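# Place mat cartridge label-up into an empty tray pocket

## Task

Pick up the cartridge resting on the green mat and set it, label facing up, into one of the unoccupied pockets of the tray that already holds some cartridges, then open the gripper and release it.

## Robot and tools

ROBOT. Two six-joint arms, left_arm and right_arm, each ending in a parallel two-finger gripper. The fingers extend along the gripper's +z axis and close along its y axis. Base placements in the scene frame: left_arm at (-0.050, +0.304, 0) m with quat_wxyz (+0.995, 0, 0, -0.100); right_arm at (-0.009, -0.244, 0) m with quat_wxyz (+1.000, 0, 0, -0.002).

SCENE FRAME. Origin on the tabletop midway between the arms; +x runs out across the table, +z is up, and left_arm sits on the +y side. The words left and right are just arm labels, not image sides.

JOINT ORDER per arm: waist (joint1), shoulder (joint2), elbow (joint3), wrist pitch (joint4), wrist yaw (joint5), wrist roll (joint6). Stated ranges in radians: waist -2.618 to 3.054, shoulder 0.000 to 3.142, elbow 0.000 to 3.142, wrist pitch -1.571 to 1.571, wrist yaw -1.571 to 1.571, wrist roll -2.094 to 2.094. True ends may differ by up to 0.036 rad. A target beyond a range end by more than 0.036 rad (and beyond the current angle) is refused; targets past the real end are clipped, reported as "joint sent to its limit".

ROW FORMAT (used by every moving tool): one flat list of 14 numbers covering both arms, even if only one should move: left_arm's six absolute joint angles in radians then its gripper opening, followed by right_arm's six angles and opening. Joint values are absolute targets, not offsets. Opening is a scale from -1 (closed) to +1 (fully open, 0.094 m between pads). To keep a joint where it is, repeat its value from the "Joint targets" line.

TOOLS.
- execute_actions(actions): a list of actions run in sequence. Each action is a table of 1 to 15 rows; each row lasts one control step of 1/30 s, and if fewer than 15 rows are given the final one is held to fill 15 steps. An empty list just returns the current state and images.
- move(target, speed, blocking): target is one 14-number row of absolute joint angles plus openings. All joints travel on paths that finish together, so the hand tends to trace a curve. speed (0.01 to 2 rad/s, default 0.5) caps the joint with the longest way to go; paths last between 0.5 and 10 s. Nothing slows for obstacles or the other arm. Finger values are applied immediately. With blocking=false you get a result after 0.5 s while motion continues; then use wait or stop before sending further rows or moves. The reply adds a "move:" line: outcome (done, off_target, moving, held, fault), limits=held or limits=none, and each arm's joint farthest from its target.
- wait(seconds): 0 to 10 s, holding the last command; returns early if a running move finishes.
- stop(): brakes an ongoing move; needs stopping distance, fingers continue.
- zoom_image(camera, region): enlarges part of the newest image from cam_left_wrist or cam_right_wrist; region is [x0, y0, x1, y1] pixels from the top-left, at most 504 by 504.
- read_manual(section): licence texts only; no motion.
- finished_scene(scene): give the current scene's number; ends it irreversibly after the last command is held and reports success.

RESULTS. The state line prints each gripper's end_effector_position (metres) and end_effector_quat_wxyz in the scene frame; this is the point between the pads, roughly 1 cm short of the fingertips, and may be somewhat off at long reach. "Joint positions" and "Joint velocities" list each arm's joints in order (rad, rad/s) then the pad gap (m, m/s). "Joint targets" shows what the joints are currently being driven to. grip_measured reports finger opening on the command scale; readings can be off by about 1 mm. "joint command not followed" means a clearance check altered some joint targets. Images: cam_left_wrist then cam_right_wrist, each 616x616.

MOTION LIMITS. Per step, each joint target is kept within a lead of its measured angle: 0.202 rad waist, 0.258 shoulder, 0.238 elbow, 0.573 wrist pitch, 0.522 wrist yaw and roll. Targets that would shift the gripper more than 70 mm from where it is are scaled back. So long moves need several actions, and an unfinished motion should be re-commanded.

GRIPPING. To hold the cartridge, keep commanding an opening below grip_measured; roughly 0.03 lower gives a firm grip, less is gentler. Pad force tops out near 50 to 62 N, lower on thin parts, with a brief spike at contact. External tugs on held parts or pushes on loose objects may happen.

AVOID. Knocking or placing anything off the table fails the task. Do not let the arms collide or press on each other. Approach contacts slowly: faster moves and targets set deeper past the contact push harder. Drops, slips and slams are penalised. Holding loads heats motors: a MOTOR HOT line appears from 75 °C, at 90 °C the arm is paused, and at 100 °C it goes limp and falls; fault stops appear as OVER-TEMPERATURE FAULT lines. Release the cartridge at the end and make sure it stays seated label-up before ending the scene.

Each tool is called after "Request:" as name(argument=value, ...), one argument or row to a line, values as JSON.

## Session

Request:
execute_actions(
  actions=[],
)

Scene clock: 0.00 s.
left_arm: end_effector_position=(+0.5162, +0.1365, +0.3803) grip_measured=+1.000 end_effector_quat_wxyz=(+0.666, +0.138, +0.727, -0.097) | right_arm: end_effector_position=(+0.3140, +0.0660, +0.1981) grip_measured=+1.000 end_effector_quat_wxyz=(-0.328, +0.552, -0.504, +0.578)
Joint names: [waist, shoulder, elbow, wrist pitch, wrist yaw, wrist roll]
Joint positions: left_arm=[-0.069  1.849  1.733  0.021  0.062  0.049  0.094] | right_arm=[ 1.164  1.862  1.151  0.144  1.351 -1.33   0.094]
Joint velocities: left_arm=[ 0.002  0.017  0.002 -0.051 -0.007  0.051  0.   ] | right_arm=[ 0.022  0.007  0.012 -0.022 -0.022 -0.022  0.   ]
Joint targets: left_arm=[-0.069 1.827 1.751 0.040 0.063 0.046] | right_arm=[1.164 1.856 1.157 0.139 1.358 -1.326]

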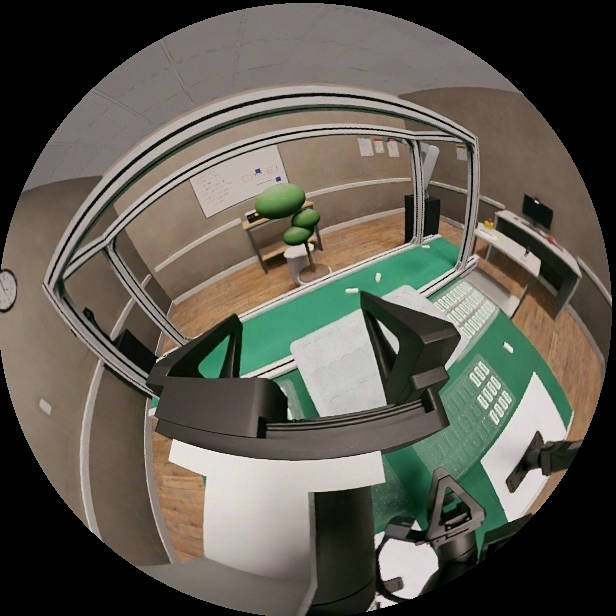

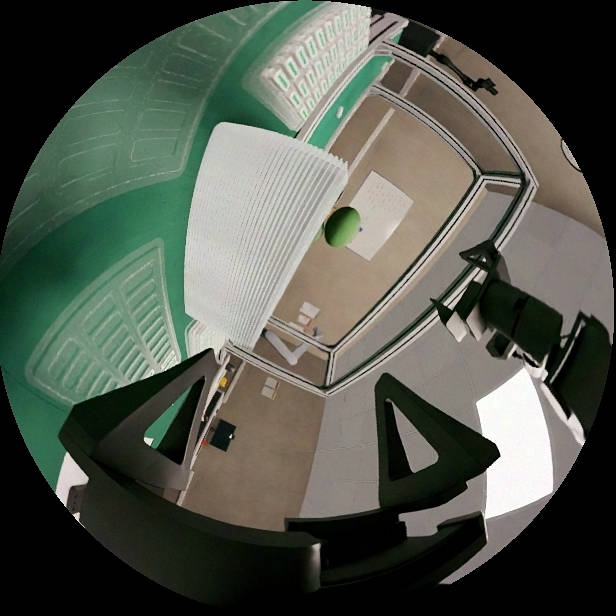

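Request:
zoom_image(
  camera="cam_left_wrist",
  region=[400,270,580,490],
)

Request:
move(
  target=[0.2,1.6,1.3,0.3,0.3,0.3,1,0.6,1.35,1.1,-0.6,1.0,-0.9,1],
  speed=1.0,
)

Request:
move(
  target=[0.5,1.46,0.70,0.80,1.0,0,1,-0.4,1.65,1.55,-1.4,0,0,1],
  speed=1.0,
)

Region (400, 270, 580, 490) of cam_left_wrist's 616x616 image, scaled by 2.291, with more detail than that image has; it fills the left 412 columns of this view, and the rest is white.

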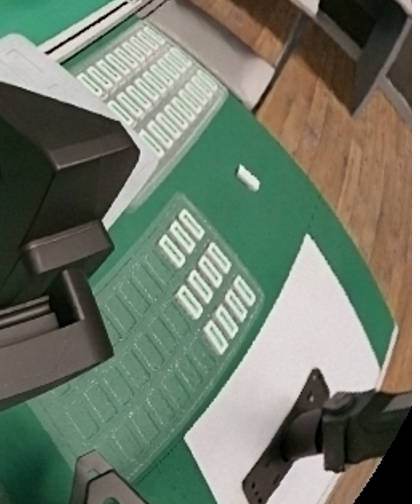

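Scene clock: 6.43 s.
left_arm: end_effector_position=(+0.4794, +0.2521, +0.3452) grip_measured=+1.000 end_effector_quat_wxyz=(+0.687, +0.205, +0.697, -0.004) | right_arm: end_effector_position=(+0.3472, -0.1814, +0.2487) grip_measured=+1.000 end_effector_quat_wxyz=(+0.239, -0.436, +0.714, -0.493)
Joint names: [waist, shoulder, elbow, wrist pitch, wrist yaw, wrist roll]
Joint positions: left_arm=[0.198 1.636 1.305 0.273 0.289 0.297 0.094] | right_arm=[ 0.602  1.367  1.108 -0.582  1.003 -0.912  0.094]
Joint velocities: left_arm=[ 0.017  0.007 -0.007 -0.022  0.022 -0.037  0.   ] | right_arm=[-0.007 -0.012 -0.002  0.022  0.051 -0.11   0.   ]
Joint targets: left_arm=[0.200 1.600 1.300 0.300 0.300 0.300] | right_arm=[0.600 1.350 1.100 -0.600 1.000 -0.900]
move: off_target (left_arm); limits=none; left_arm: farthest joint: the shoulder, 0.036 radians from its target (0.249 radians at the start); right_arm: farthest joint: the wrist pitch, 0.018 radians from its target (0.744 radians at the start)

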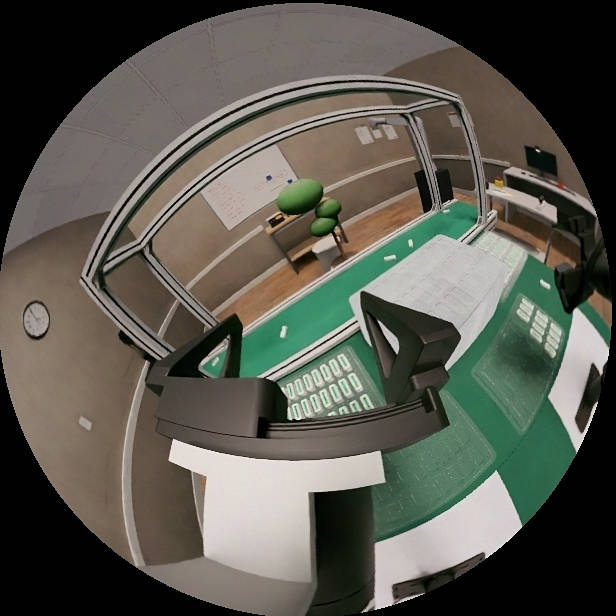

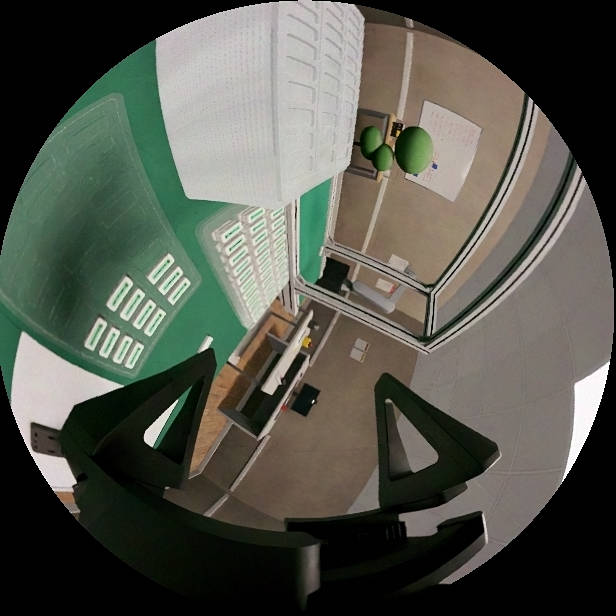

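Scene clock: 8.40 s.
left_arm: end_effector_position=(+0.3598, +0.2723, +0.2495) grip_measured=+1.000 end_effector_quat_wxyz=(+0.664, +0.243, +0.665, -0.240) | right_arm: end_effector_position=(+0.2717, -0.3653, +0.1673) grip_measured=+1.000 end_effector_quat_wxyz=(+0.036, +0.197, +0.980, -0.014)
Joint names: [waist, shoulder, elbow, wrist pitch, wrist yaw, wrist roll]
Joint positions: left_arm=[0.494 1.492 0.706 0.779 0.99  0.01  0.094] | right_arm=[-0.402  1.636  1.527 -1.386  0.012 -0.009  0.094]
Joint velocities: left_arm=[-0.002  0.002  0.002 -0.007 -0.007 -0.037  0.   ] | right_arm=[-0.012 -0.007 -0.002  0.007 -0.051  0.037  0.   ]
Joint targets: left_arm=[0.500 1.460 0.700 0.800 1.000 0.000] | right_arm=[-0.400 1.650 1.550 -1.400 -0.000 -0.000]
move: off_target (left_arm, right_arm); limits=none; left_arm: farthest joint: the shoulder, 0.032 radians from its target (0.176 radians at the start); right_arm: farthest joint: the elbow, 0.023 radians from its target (0.442 radians at the start)

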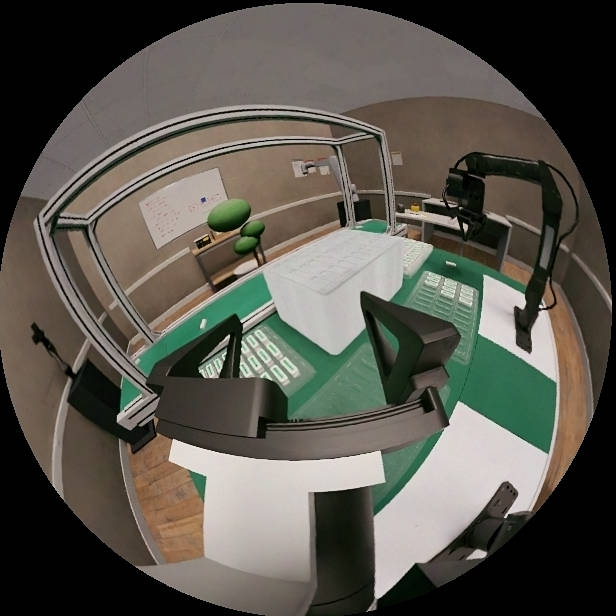

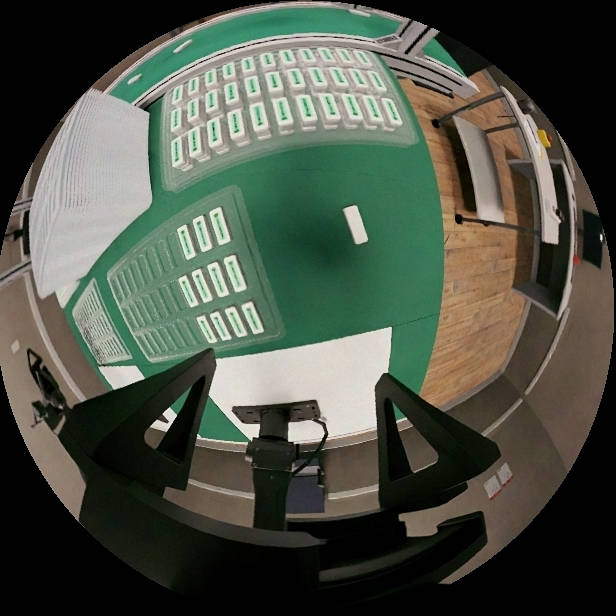

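Request:
move(
  target=[0.25,1.43,0.649,0.818,1.43,0,-0.2,-0.522,2.095,1.645,-1.10,0,1.01,0.6],
  speed=0.9,
)

Scene clock: 17.90 s.
left_arm: end_effector_position=(+0.2612, +0.1452, +0.2466) grip_measured=-0.197 end_effector_quat_wxyz=(+0.551, +0.449, +0.546, -0.443) | right_arm: end_effector_position=(+0.3323, -0.4394, +0.0417) grip_measured=+0.602 end_effector_quat_wxyz=(-0.004, +0.689, +0.725, -0.005)
Joint names: [waist, shoulder, elbow, wrist pitch, wrist yaw, wrist roll]
Joint positions: left_arm=[0.256 1.461 0.659 0.803 1.42  0.01  0.038] | right_arm=[-0.516  2.09   1.619 -1.111  0.008  1.001  0.075]
Joint velocities: left_arm=[-0.007  0.002 -0.012 -0.007 -0.037  0.037 -0.001] | right_arm=[-0.022 -0.017 -0.017 -0.037  0.037  0.022 -0.   ]
Joint targets: left_arm=[0.250 1.430 0.649 0.818 1.430 -0.000] | right_arm=[-0.522 2.095 1.645 -1.100 -0.000 1.010]
move: off_target (left_arm, right_arm); limits=none; left_arm: farthest joint: the shoulder, 0.031 radians from its target (0.062 radians at the start); right_arm: farthest joint: the elbow, 0.026 radians from its target (0.118 radians at the start)

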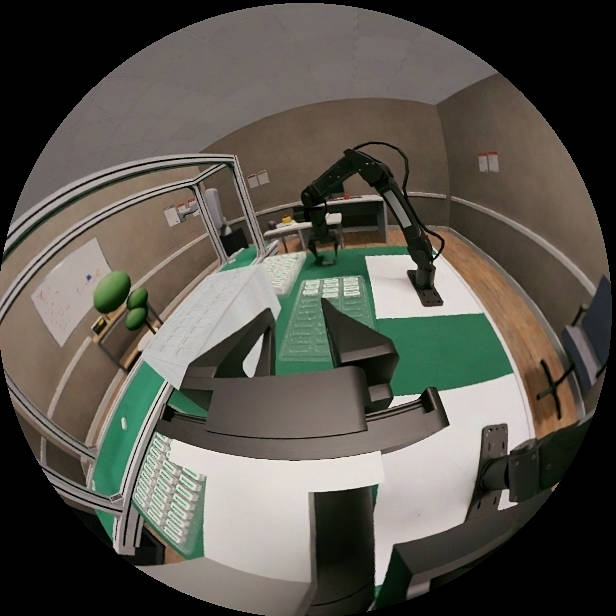

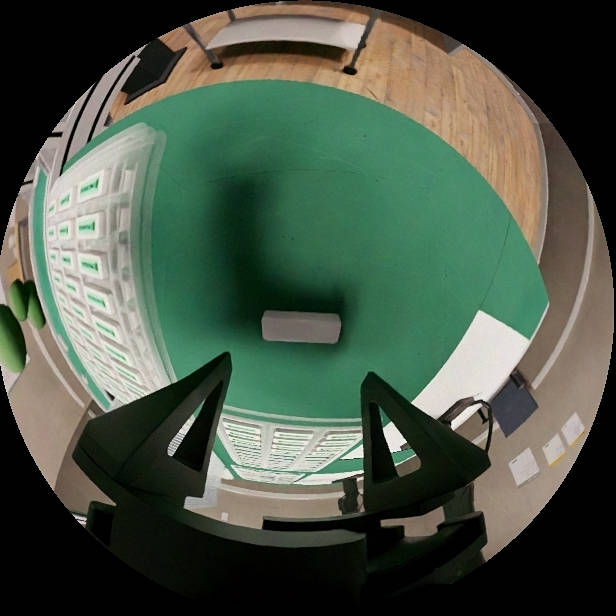

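Request:
move(
  target=[0.25,1.43,0.649,0.818,1.43,0,-0.2,-0.547,2.126,1.645,-1.062,0,0.879,0.5],
  speed=0.3,
)

Scene clock: 24.10 s.
left_arm: end_effector_position=(+0.2612, +0.1452, +0.2466) grip_measured=-0.197 end_effector_quat_wxyz=(+0.551, +0.449, +0.546, -0.443) | right_arm: end_effector_position=(+0.3335, -0.4517, +0.0317) grip_measured=+0.502 end_effector_quat_wxyz=(+0.001, +0.657, +0.754, -0.004)
Joint names: [waist, shoulder, elbow, wrist pitch, wrist yaw, wrist roll]
Joint positions: left_arm=[0.256 1.461 0.659 0.803 1.42  0.01  0.038] | right_arm=[-0.542  2.116  1.619 -1.073  0.008  0.888  0.071]
Joint velocities: left_arm=[-0.012 -0.012 -0.012 -0.007  0.037  0.007 -0.   ] | right_arm=[-0.017  0.022 -0.017  0.022  0.081 -0.066 -0.   ]
Joint targets: left_arm=[0.250 1.430 0.649 0.818 1.430 0.000] | right_arm=[-0.547 2.126 1.645 -1.062 0.000 0.879]
move: off_target (left_arm, right_arm); limits=none; left_arm: farthest joint: the shoulder, 0.031 radians from its target (0.031 radians at the start); right_arm: farthest joint: the elbow, 0.026 radians from its target (0.026 radians at the start)

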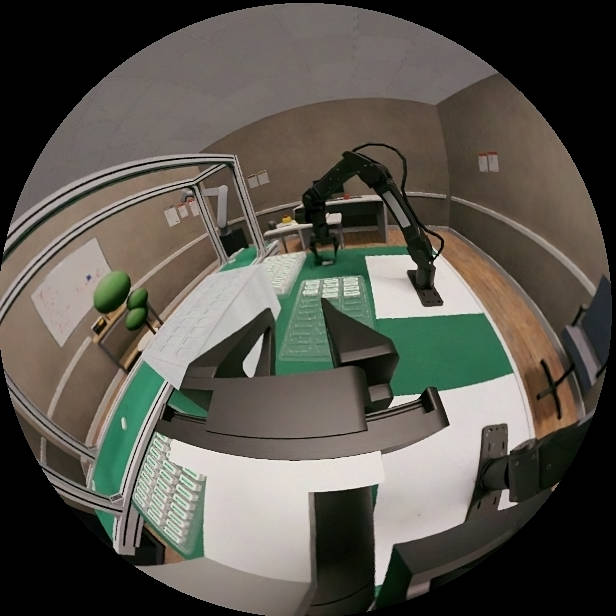

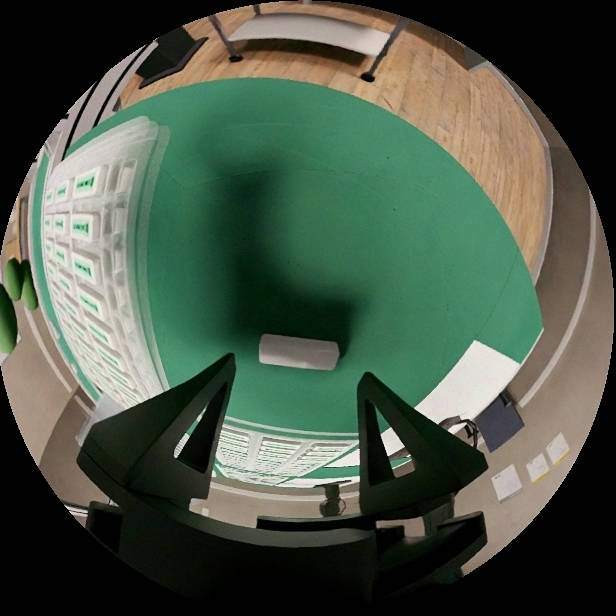

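Request:
move(
  target=[0.25,1.43,0.649,0.818,1.43,0,-0.2,-0.547,2.146,1.569,-1.001,0,0.87,0.35],
  speed=0.15,
)

Request:
execute_actions(
  actions=[
    [[0.25,1.43,0.649,0.818,1.43,0,-0.2,-0.547,2.146,1.569,-1.001,0,0.87,0.25],[0.25,1.43,0.649,0.818,1.43,0,-0.2,-0.547,2.146,1.569,-1.001,0,0.87,0.2],[0.25,1.43,0.649,0.818,1.43,0,-0.2,-0.547,2.146,1.569,-1.001,0,0.87,0.15],[0.25,1.43,0.649,0.818,1.43,0,-0.2,-0.547,2.146,1.569,-1.001,0,0.87,0.1],[0.25,1.43,0.649,0.818,1.43,0,-0.2,-0.547,2.146,1.569,-1.001,0,0.87,0.07],[0.25,1.43,0.649,0.818,1.43,0,-0.2,-0.547,2.146,1.569,-1.001,0,0.87,0.04],[0.25,1.43,0.649,0.818,1.43,0,-0.2,-0.547,2.146,1.569,-1.001,0,0.87,0.02],[0.25,1.43,0.649,0.818,1.43,0,-0.2,-0.547,2.146,1.569,-1.001,0,0.87,0.0],[0.25,1.43,0.649,0.818,1.43,0,-0.2,-0.547,2.146,1.569,-1.001,0,0.87,-0.02],[0.25,1.43,0.649,0.818,1.43,0,-0.2,-0.547,2.146,1.569,-1.001,0,0.87,-0.04],[0.25,1.43,0.649,0.818,1.43,0,-0.2,-0.547,2.146,1.569,-1.001,0,0.87,-0.065]],
  ],
)

Scene clock: 31.53 s.
left_arm: end_effector_position=(+0.2612, +0.1452, +0.2466) grip_measured=-0.197 end_effector_quat_wxyz=(+0.551, +0.449, +0.546, -0.443) | right_arm: end_effector_position=(+0.3332, -0.4516, +0.0139) grip_measured=+0.352 end_effector_quat_wxyz=(+0.000, +0.653, +0.757, -0.004)
Joint names: [waist, shoulder, elbow, wrist pitch, wrist yaw, wrist roll]
Joint positions: left_arm=[0.256 1.461 0.659 0.803 1.42  0.01  0.038] | right_arm=[-0.542  2.136  1.577 -1.012  0.008  0.878  0.064]
Joint velocities: left_arm=[-0.012 -0.027  0.007 -0.022 -0.051 -0.022 -0.   ] | right_arm=[-0.007  0.002 -0.012  0.051  0.007 -0.022  0.001]
Joint targets: left_arm=[0.250 1.430 0.649 0.818 1.430 -0.000] | right_arm=[-0.547 2.146 1.569 -1.001 0.000 0.870]
move: off_target (left_arm); limits=none; left_arm: farthest joint: the shoulder, 0.031 radians from its target (0.031 radians at the start); right_arm: farthest joint: the wrist pitch, 0.011 radians from its target (0.072 radians at the start)

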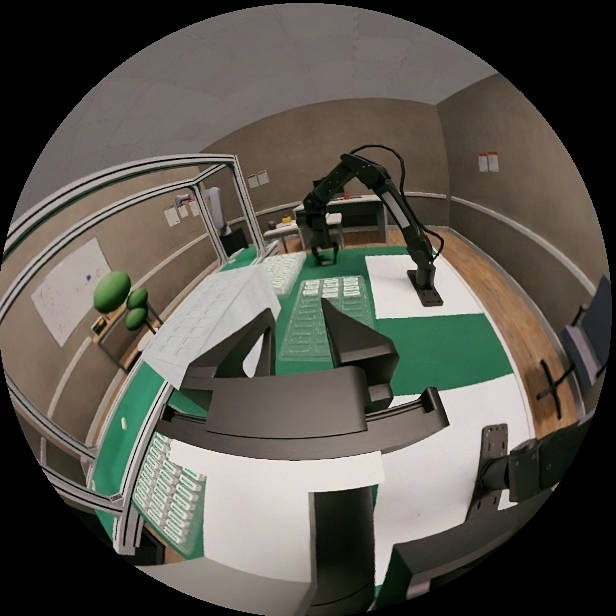

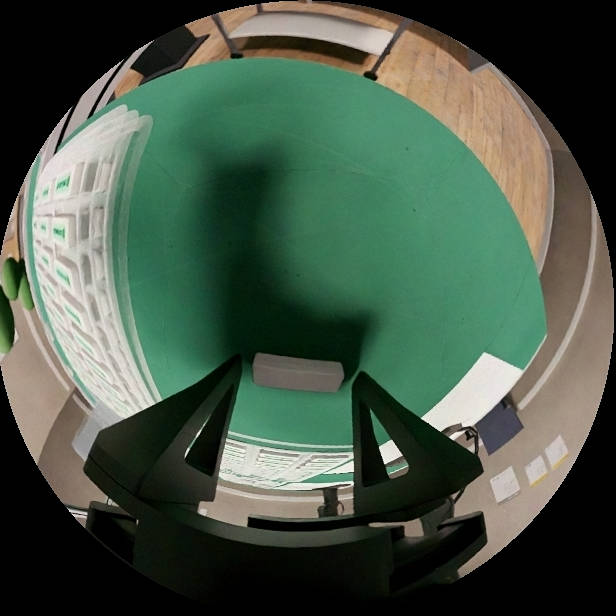

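Scene clock: 32.03 s.
left_arm: end_effector_position=(+0.2611, +0.1452, +0.2466) grip_measured=-0.197 end_effector_quat_wxyz=(+0.551, +0.449, +0.546, -0.444) | right_arm: end_effector_position=(+0.3334, -0.4516, +0.0139) grip_measured=-0.036 end_effector_quat_wxyz=(+0.000, +0.653, +0.757, -0.004)
Joint names: [waist, shoulder, elbow, wrist pitch, wrist yaw, wrist roll]
Joint positions: left_arm=[0.256 1.461 0.659 0.803 1.421 0.01  0.038] | right_arm=[-0.542  2.136  1.577 -1.012  0.007  0.878  0.045]
Joint velocities: left_arm=[-0.007 -0.017  0.012  0.051  0.037 -0.066 -0.001] | right_arm=[-0.002 -0.022  0.032  0.007 -0.022  0.066 -0.001]
Joint targets: left_arm=[0.250 1.430 0.649 0.818 1.430 -0.000] | right_arm=[-0.547 2.146 1.569 -1.001 -0.000 0.870]

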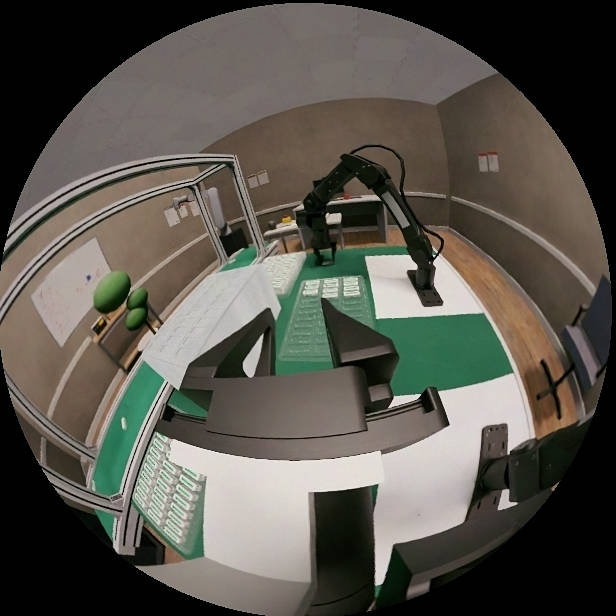

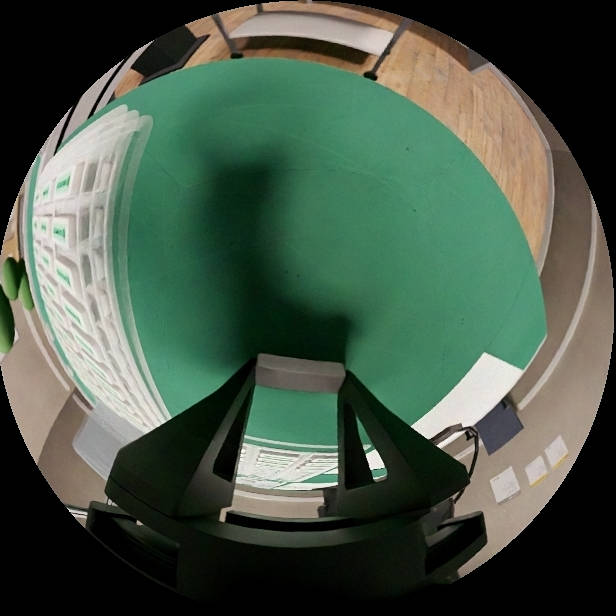

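Request:
move(
  target=[0.25,1.43,0.649,0.818,1.43,0,-0.2,-0.3,1.4,1.1,-1.0,-0.8,1.2,-0.065],
  speed=0.8,
)

Request:
move(
  target=[0.05,1.43,0.649,0.818,1.43,0,-0.2,0.408,1.33,0.57,0.775,-1.184,1.57,-0.065],
  speed=1.0,
)

Request:
zoom_image(
  camera="cam_left_wrist",
  region=[230,220,370,350],
)

Request:
zoom_image(
  camera="cam_right_wrist",
  region=[230,270,390,410],
)

Scene clock: 38.90 s.
left_arm: end_effector_position=(+0.2611, +0.1452, +0.2466) grip_measured=-0.197 end_effector_quat_wxyz=(+0.551, +0.449, +0.546, -0.444) | right_arm: end_effector_position=(+0.2981, -0.2092, +0.1710) grip_measured=-0.036 end_effector_quat_wxyz=(-0.054, +0.590, +0.704, +0.391)
Joint names: [waist, shoulder, elbow, wrist pitch, wrist yaw, wrist roll]
Joint positions: left_arm=[0.256 1.461 0.659 0.803 1.421 0.01  0.038] | right_arm=[-0.305  1.42   1.109 -1.001 -0.779  1.193  0.045]
Joint velocities: left_arm=[ 0.012 -0.002  0.002  0.007 -0.022 -0.007  0.   ] | right_arm=[-0.007  0.002 -0.022  0.051  0.051  0.007 -0.   ]
Joint targets: left_arm=[0.250 1.430 0.649 0.818 1.430 0.000] | right_arm=[-0.300 1.400 1.100 -1.000 -0.800 1.200]
move: off_target (left_arm, right_arm); limits=none; left_arm: farthest joint: the shoulder, 0.031 radians from its target (0.031 radians at the start); right_arm: farthest joint: the wrist yaw, 0.021 radians from its target (0.807 radians at the start)

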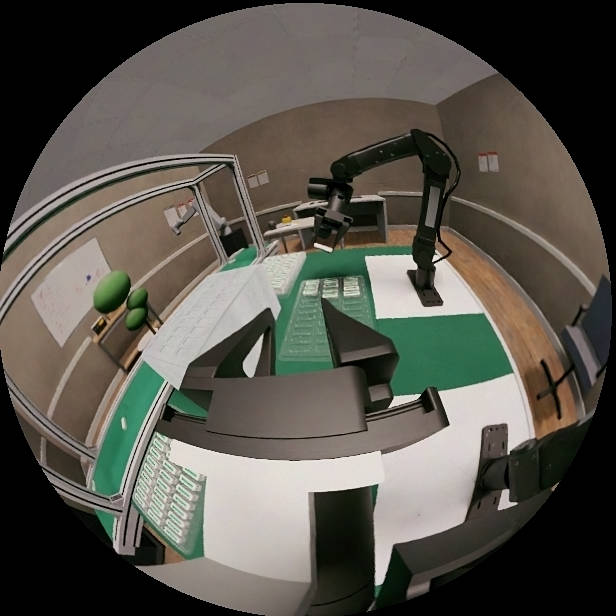

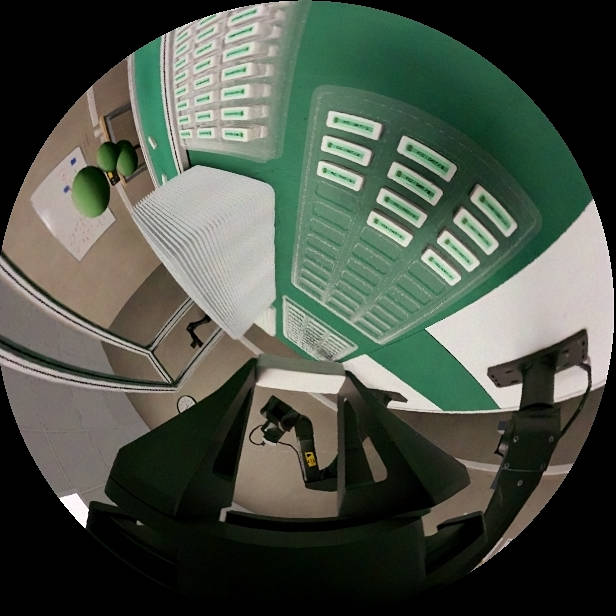

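Scene clock: 41.60 s.
left_arm: end_effector_position=(+0.2236, +0.0869, +0.2466) grip_measured=-0.197 end_effector_quat_wxyz=(+0.504, +0.501, +0.499, -0.496) | right_arm: end_effector_position=(+0.2218, +0.0329, +0.2452) grip_measured=-0.036 end_effector_quat_wxyz=(-0.003, +0.003, +0.709, +0.705)
Joint names: [waist, shoulder, elbow, wrist pitch, wrist yaw, wrist roll]
Joint positions: left_arm=[0.057 1.461 0.659 0.803 1.421 0.01  0.038] | right_arm=[ 0.402  1.357  0.579  0.763 -1.173  1.565  0.045]
Joint velocities: left_arm=[ 0.002  0.007  0.017  0.022  0.022  0.007 -0.001] | right_arm=[-0.002 -0.002 -0.012 -0.037 -0.007 -0.051  0.   ]
Joint targets: left_arm=[0.050 1.430 0.649 0.818 1.430 0.000] | right_arm=[0.408 1.330 0.570 0.775 -1.184 1.570]
move: off_target (left_arm, right_arm); limits=none; left_arm: farthest joint: the shoulder, 0.031 radians from its target (0.031 radians at the start); right_arm: farthest joint: the shoulder, 0.027 radians from its target (0.090 radians at the start)

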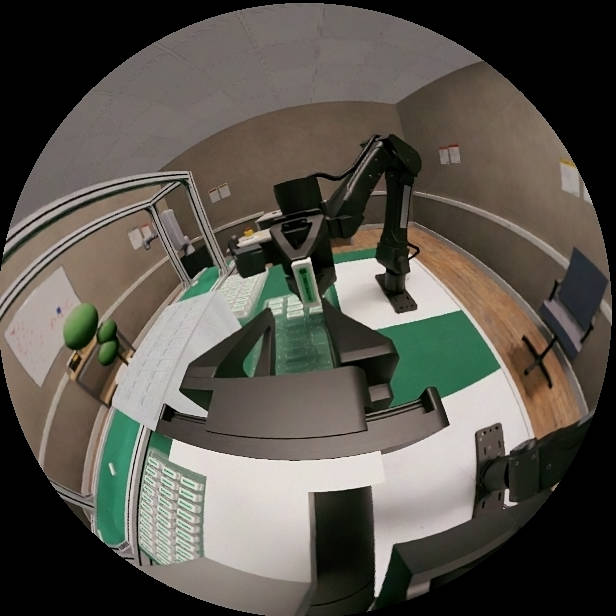

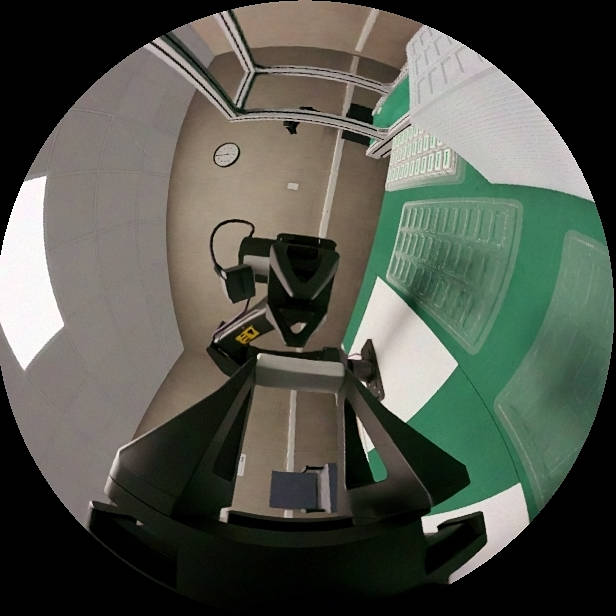

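Region (230, 220, 370, 350) of cam_left_wrist's 616x616 image, scaled by 3.600, with more detail than that image has; it fills the top 468 rows of this view, and the rest is white.

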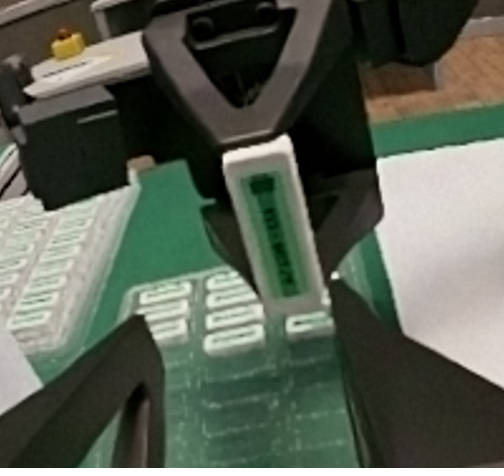

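Region (230, 270, 390, 410) of cam_right_wrist's 616x616 image, scaled by 3.150, with more detail than that image has; it fills the top 441 rows of this view, and the rest is white.

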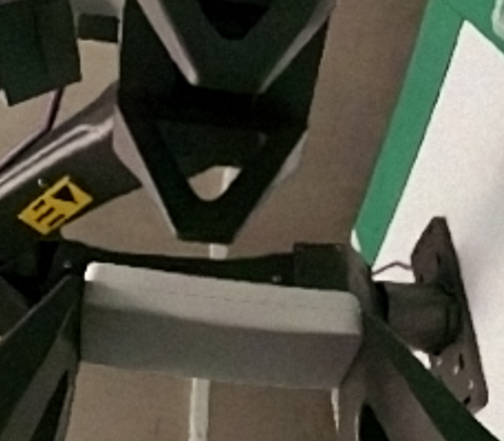

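Request:
move(
  target=[-0.097,1.43,0.649,0.818,1.252,0,-0.25,0.408,1.33,0.57,0.792,-1.184,1.57,-0.065],
  speed=0.2,
)

Request:
execute_actions(
  actions=[
    [[-0.097,1.43,0.649,0.818,1.252,0,-0.35,0.408,1.33,0.57,0.792,-1.184,1.57,-0.065],[-0.097,1.43,0.649,0.818,1.252,0,-0.42,0.408,1.33,0.57,0.792,-1.184,1.57,-0.065],[-0.097,1.43,0.649,0.818,1.252,0,-0.52,0.408,1.33,0.57,0.792,-1.184,1.57,-0.065]],
  ],
)

Request:
zoom_image(
  camera="cam_left_wrist",
  region=[230,220,370,350],
)

Request:
zoom_image(
  camera="cam_right_wrist",
  region=[230,270,390,410],
)

Scene clock: 46.93 s.
left_arm: end_effector_position=(+0.2169, +0.0472, +0.2466) grip_measured=-0.247 end_effector_quat_wxyz=(+0.507, +0.498, +0.502, -0.493) | right_arm: end_effector_position=(+0.2218, +0.0329, +0.2476) grip_measured=-0.036 end_effector_quat_wxyz=(+0.002, -0.003, +0.707, +0.707)
Joint names: [waist, shoulder, elbow, wrist pitch, wrist yaw, wrist roll]
Joint positions: left_arm=[-0.091  1.461  0.659  0.803  1.262  0.01   0.035] | right_arm=[ 0.402  1.357  0.579  0.78  -1.173  1.565  0.045]
Joint velocities: left_arm=[-0.002  0.017 -0.007  0.007 -0.066  0.066 -0.   ] | right_arm=[-0.002  0.007  0.002  0.037 -0.022  0.037 -0.   ]
Joint targets: left_arm=[-0.097 1.430 0.649 0.818 1.252 -0.000] | right_arm=[0.408 1.330 0.570 0.792 -1.184 1.570]
move: off_target (left_arm, right_arm); limits=none; left_arm: farthest joint: the shoulder, 0.031 radians from its target (0.031 radians at the start); right_arm: farthest joint: the shoulder, 0.027 radians from its target (0.027 radians at the start)

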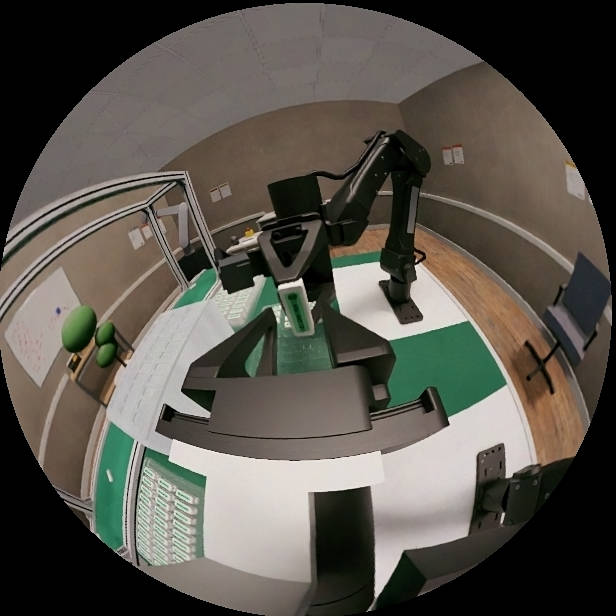

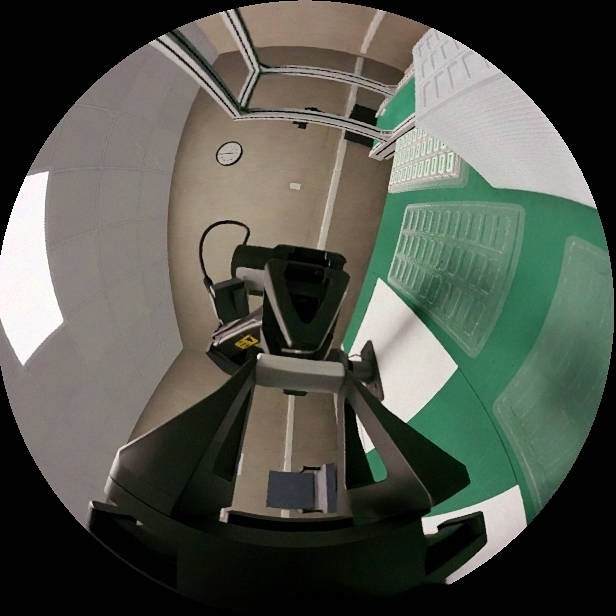

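Scene clock: 47.43 s.
left_arm: end_effector_position=(+0.2170, +0.0472, +0.2466) grip_measured=-0.517 end_effector_quat_wxyz=(+0.507, +0.498, +0.502, -0.493) | right_arm: end_effector_position=(+0.2218, +0.0329, +0.2476) grip_measured=-0.036 end_effector_quat_wxyz=(+0.002, -0.003, +0.707, +0.707)
Joint names: [waist, shoulder, elbow, wrist pitch, wrist yaw, wrist roll]
Joint positions: left_arm=[-0.091  1.461  0.659  0.803  1.262  0.01   0.023] | right_arm=[ 0.402  1.357  0.579  0.78  -1.173  1.566  0.045]
Joint velocities: left_arm=[-0.017  0.007 -0.002  0.066 -0.037 -0.037 -0.   ] | right_arm=[-0.017 -0.022 -0.007 -0.081  0.007 -0.007  0.001]
Joint targets: left_arm=[-0.097 1.430 0.649 0.818 1.252 0.000] | right_arm=[0.408 1.330 0.570 0.792 -1.184 1.570]

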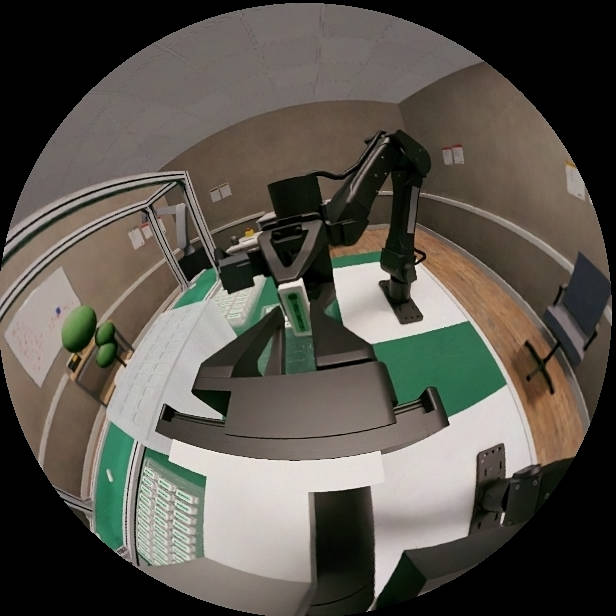

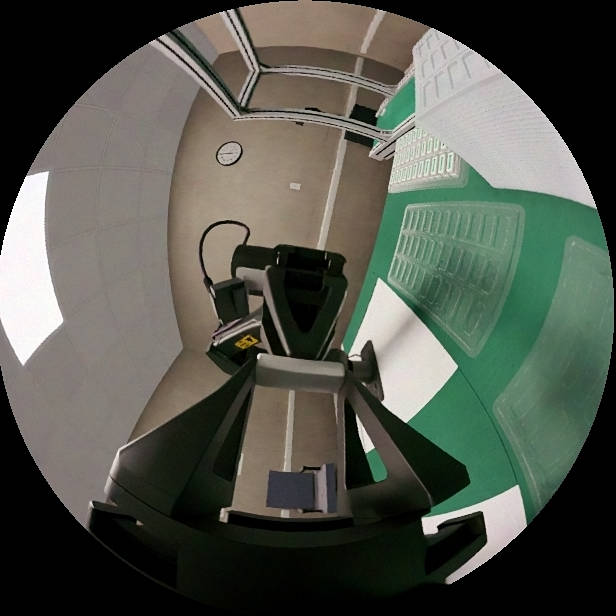

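Region (230, 220, 370, 350) of cam_left_wrist's 616x616 image, scaled by 3.600, with more detail than that image has; it fills the top 468 rows of this view, and the rest is white.

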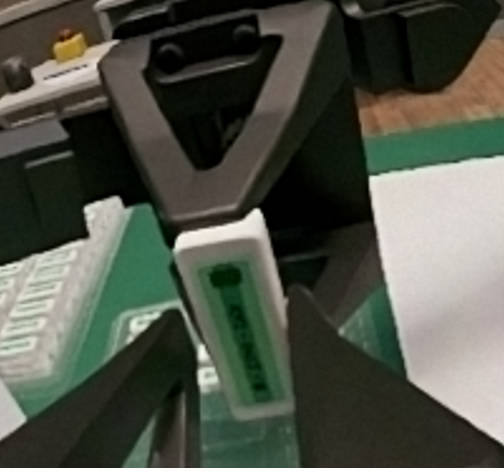

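Region (230, 270, 390, 410) of cam_right_wrist's 616x616 image, scaled by 3.150, with more detail than that image has; it fills the top 441 rows of this view, and the rest is white.

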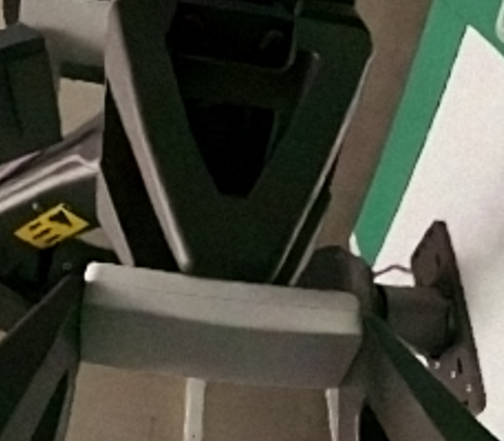

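Request:
move(
  target=[-0.106,1.43,0.649,0.818,1.24,0,-0.54,0.408,1.33,0.57,0.792,-1.184,1.57,-0.065],
  speed=0.05,
)

Request:
execute_actions(
  actions=[
    [[-0.106,1.43,0.649,0.818,1.24,0,-0.57,0.408,1.33,0.57,0.792,-1.184,1.57,-0.065],[-0.106,1.43,0.649,0.818,1.24,0,-0.59,0.408,1.33,0.57,0.792,-1.184,1.57,-0.065],[-0.106,1.43,0.649,0.818,1.24,0,-0.61,0.408,1.33,0.57,0.792,-1.184,1.57,-0.065],[-0.106,1.43,0.649,0.818,1.24,0,-0.625,0.408,1.33,0.57,0.792,-1.184,1.57,-0.065],[-0.106,1.43,0.649,0.818,1.24,0,-0.64,0.408,1.33,0.57,0.792,-1.184,1.57,-0.065],[-0.106,1.43,0.649,0.818,1.24,0,-0.655,0.408,1.33,0.57,0.792,-1.184,1.57,-0.065],[-0.106,1.43,0.649,0.818,1.24,0,-0.67,0.408,1.33,0.57,0.792,-1.184,1.57,-0.065],[-0.106,1.43,0.649,0.818,1.24,0,-0.695,0.408,1.33,0.57,0.792,-1.184,1.57,-0.065]],
  ],
)

Request:
zoom_image(
  camera="cam_right_wrist",
  region=[230,270,390,410],
)

Scene clock: 53.47 s.
left_arm: end_effector_position=(+0.2171, +0.0452, +0.2466) grip_measured=-0.537 end_effector_quat_wxyz=(+0.508, +0.497, +0.503, -0.492) | right_arm: end_effector_position=(+0.2218, +0.0329, +0.2476) grip_measured=-0.036 end_effector_quat_wxyz=(+0.002, -0.003, +0.707, +0.707)
Joint names: [waist, shoulder, elbow, wrist pitch, wrist yaw, wrist roll]
Joint positions: left_arm=[-0.099  1.461  0.659  0.803  1.25   0.01   0.022] | right_arm=[ 0.402  1.357  0.579  0.78  -1.173  1.566  0.045]
Joint velocities: left_arm=[-0.002  0.012  0.002 -0.007 -0.037  0.022 -0.   ] | right_arm=[ 0.007  0.012 -0.022 -0.11  -0.051 -0.081 -0.001]
Joint targets: left_arm=[-0.106 1.430 0.649 0.818 1.240 -0.000] | right_arm=[0.408 1.330 0.570 0.792 -1.184 1.570]
move: off_target (left_arm, right_arm); limits=none; left_arm: farthest joint: the shoulder, 0.031 radians from its target (0.031 radians at the start); right_arm: farthest joint: the shoulder, 0.027 radians from its target (0.027 radians at the start)

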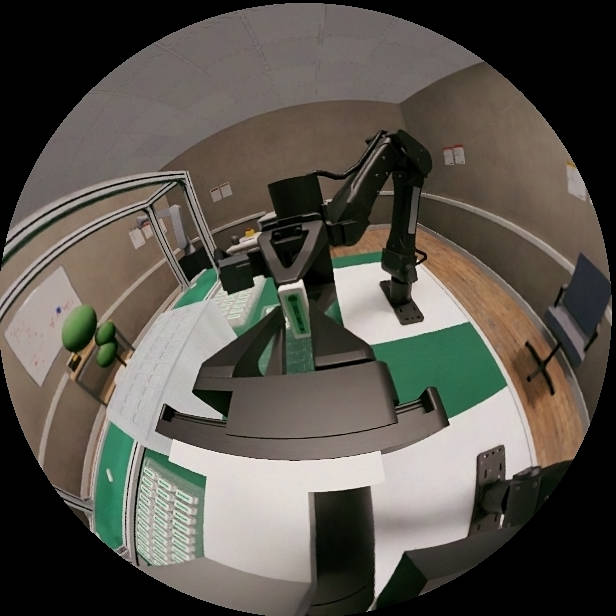

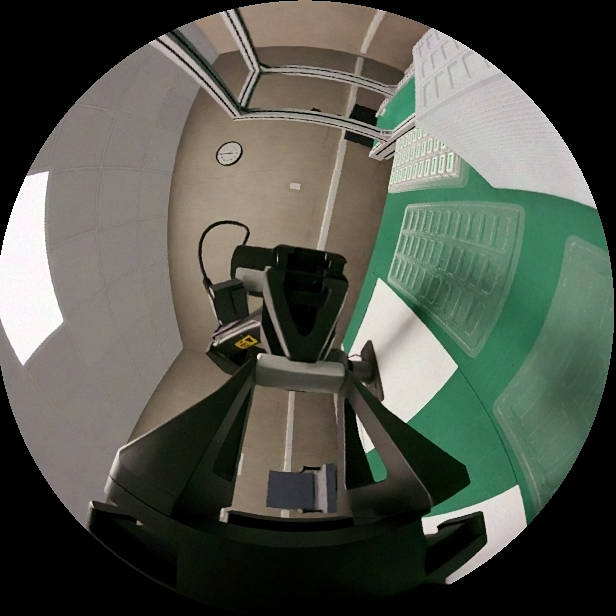

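Scene clock: 53.97 s.
left_arm: end_effector_position=(+0.2166, +0.0449, +0.2466) grip_measured=-0.667 end_effector_quat_wxyz=(+0.507, +0.497, +0.503, -0.493) | right_arm: end_effector_position=(+0.2218, +0.0329, +0.2477) grip_measured=-0.036 end_effector_quat_wxyz=(+0.002, -0.003, +0.707, +0.707)
Joint names: [waist, shoulder, elbow, wrist pitch, wrist yaw, wrist roll]
Joint positions: left_arm=[-0.1    1.461  0.659  0.803  1.251  0.007  0.016] | right_arm=[ 0.402  1.357  0.579  0.78  -1.173  1.566  0.045]
Joint velocities: left_arm=[-0.002 -0.007  0.007 -0.007 -0.037  0.007 -0.001] | right_arm=[-0.007  0.022  0.002  0.007  0.007 -0.007  0.   ]
Joint targets: left_arm=[-0.106 1.430 0.649 0.818 1.240 -0.000] | right_arm=[0.408 1.330 0.570 0.792 -1.184 1.570]

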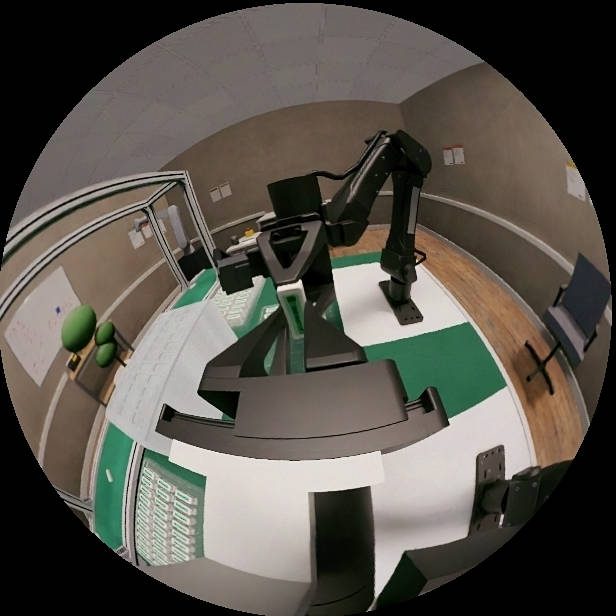

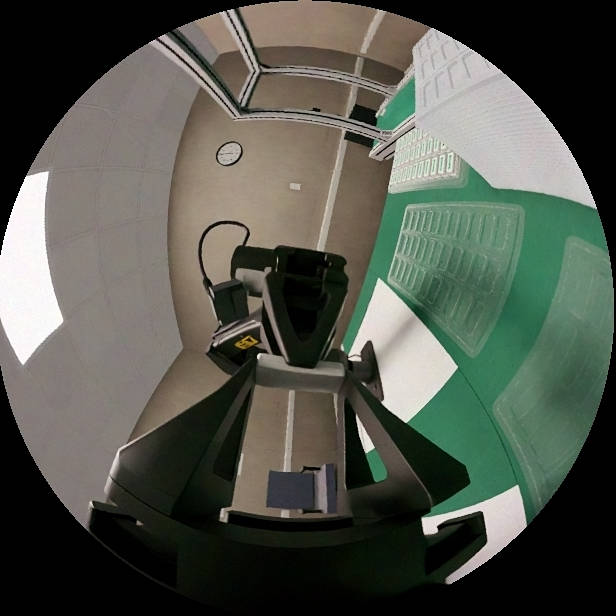

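Region (230, 270, 390, 410) of cam_right_wrist's 616x616 image, scaled by 3.150, with more detail than that image has; it fills the top 441 rows of this view, and the rest is white.

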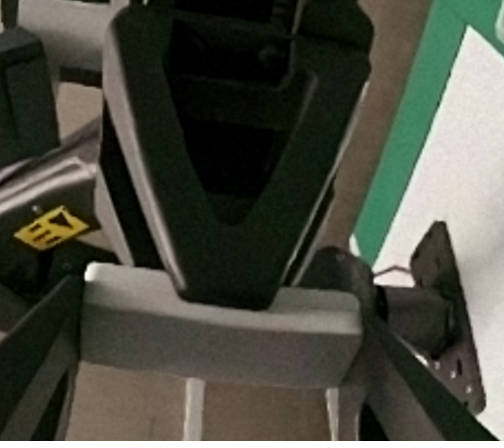

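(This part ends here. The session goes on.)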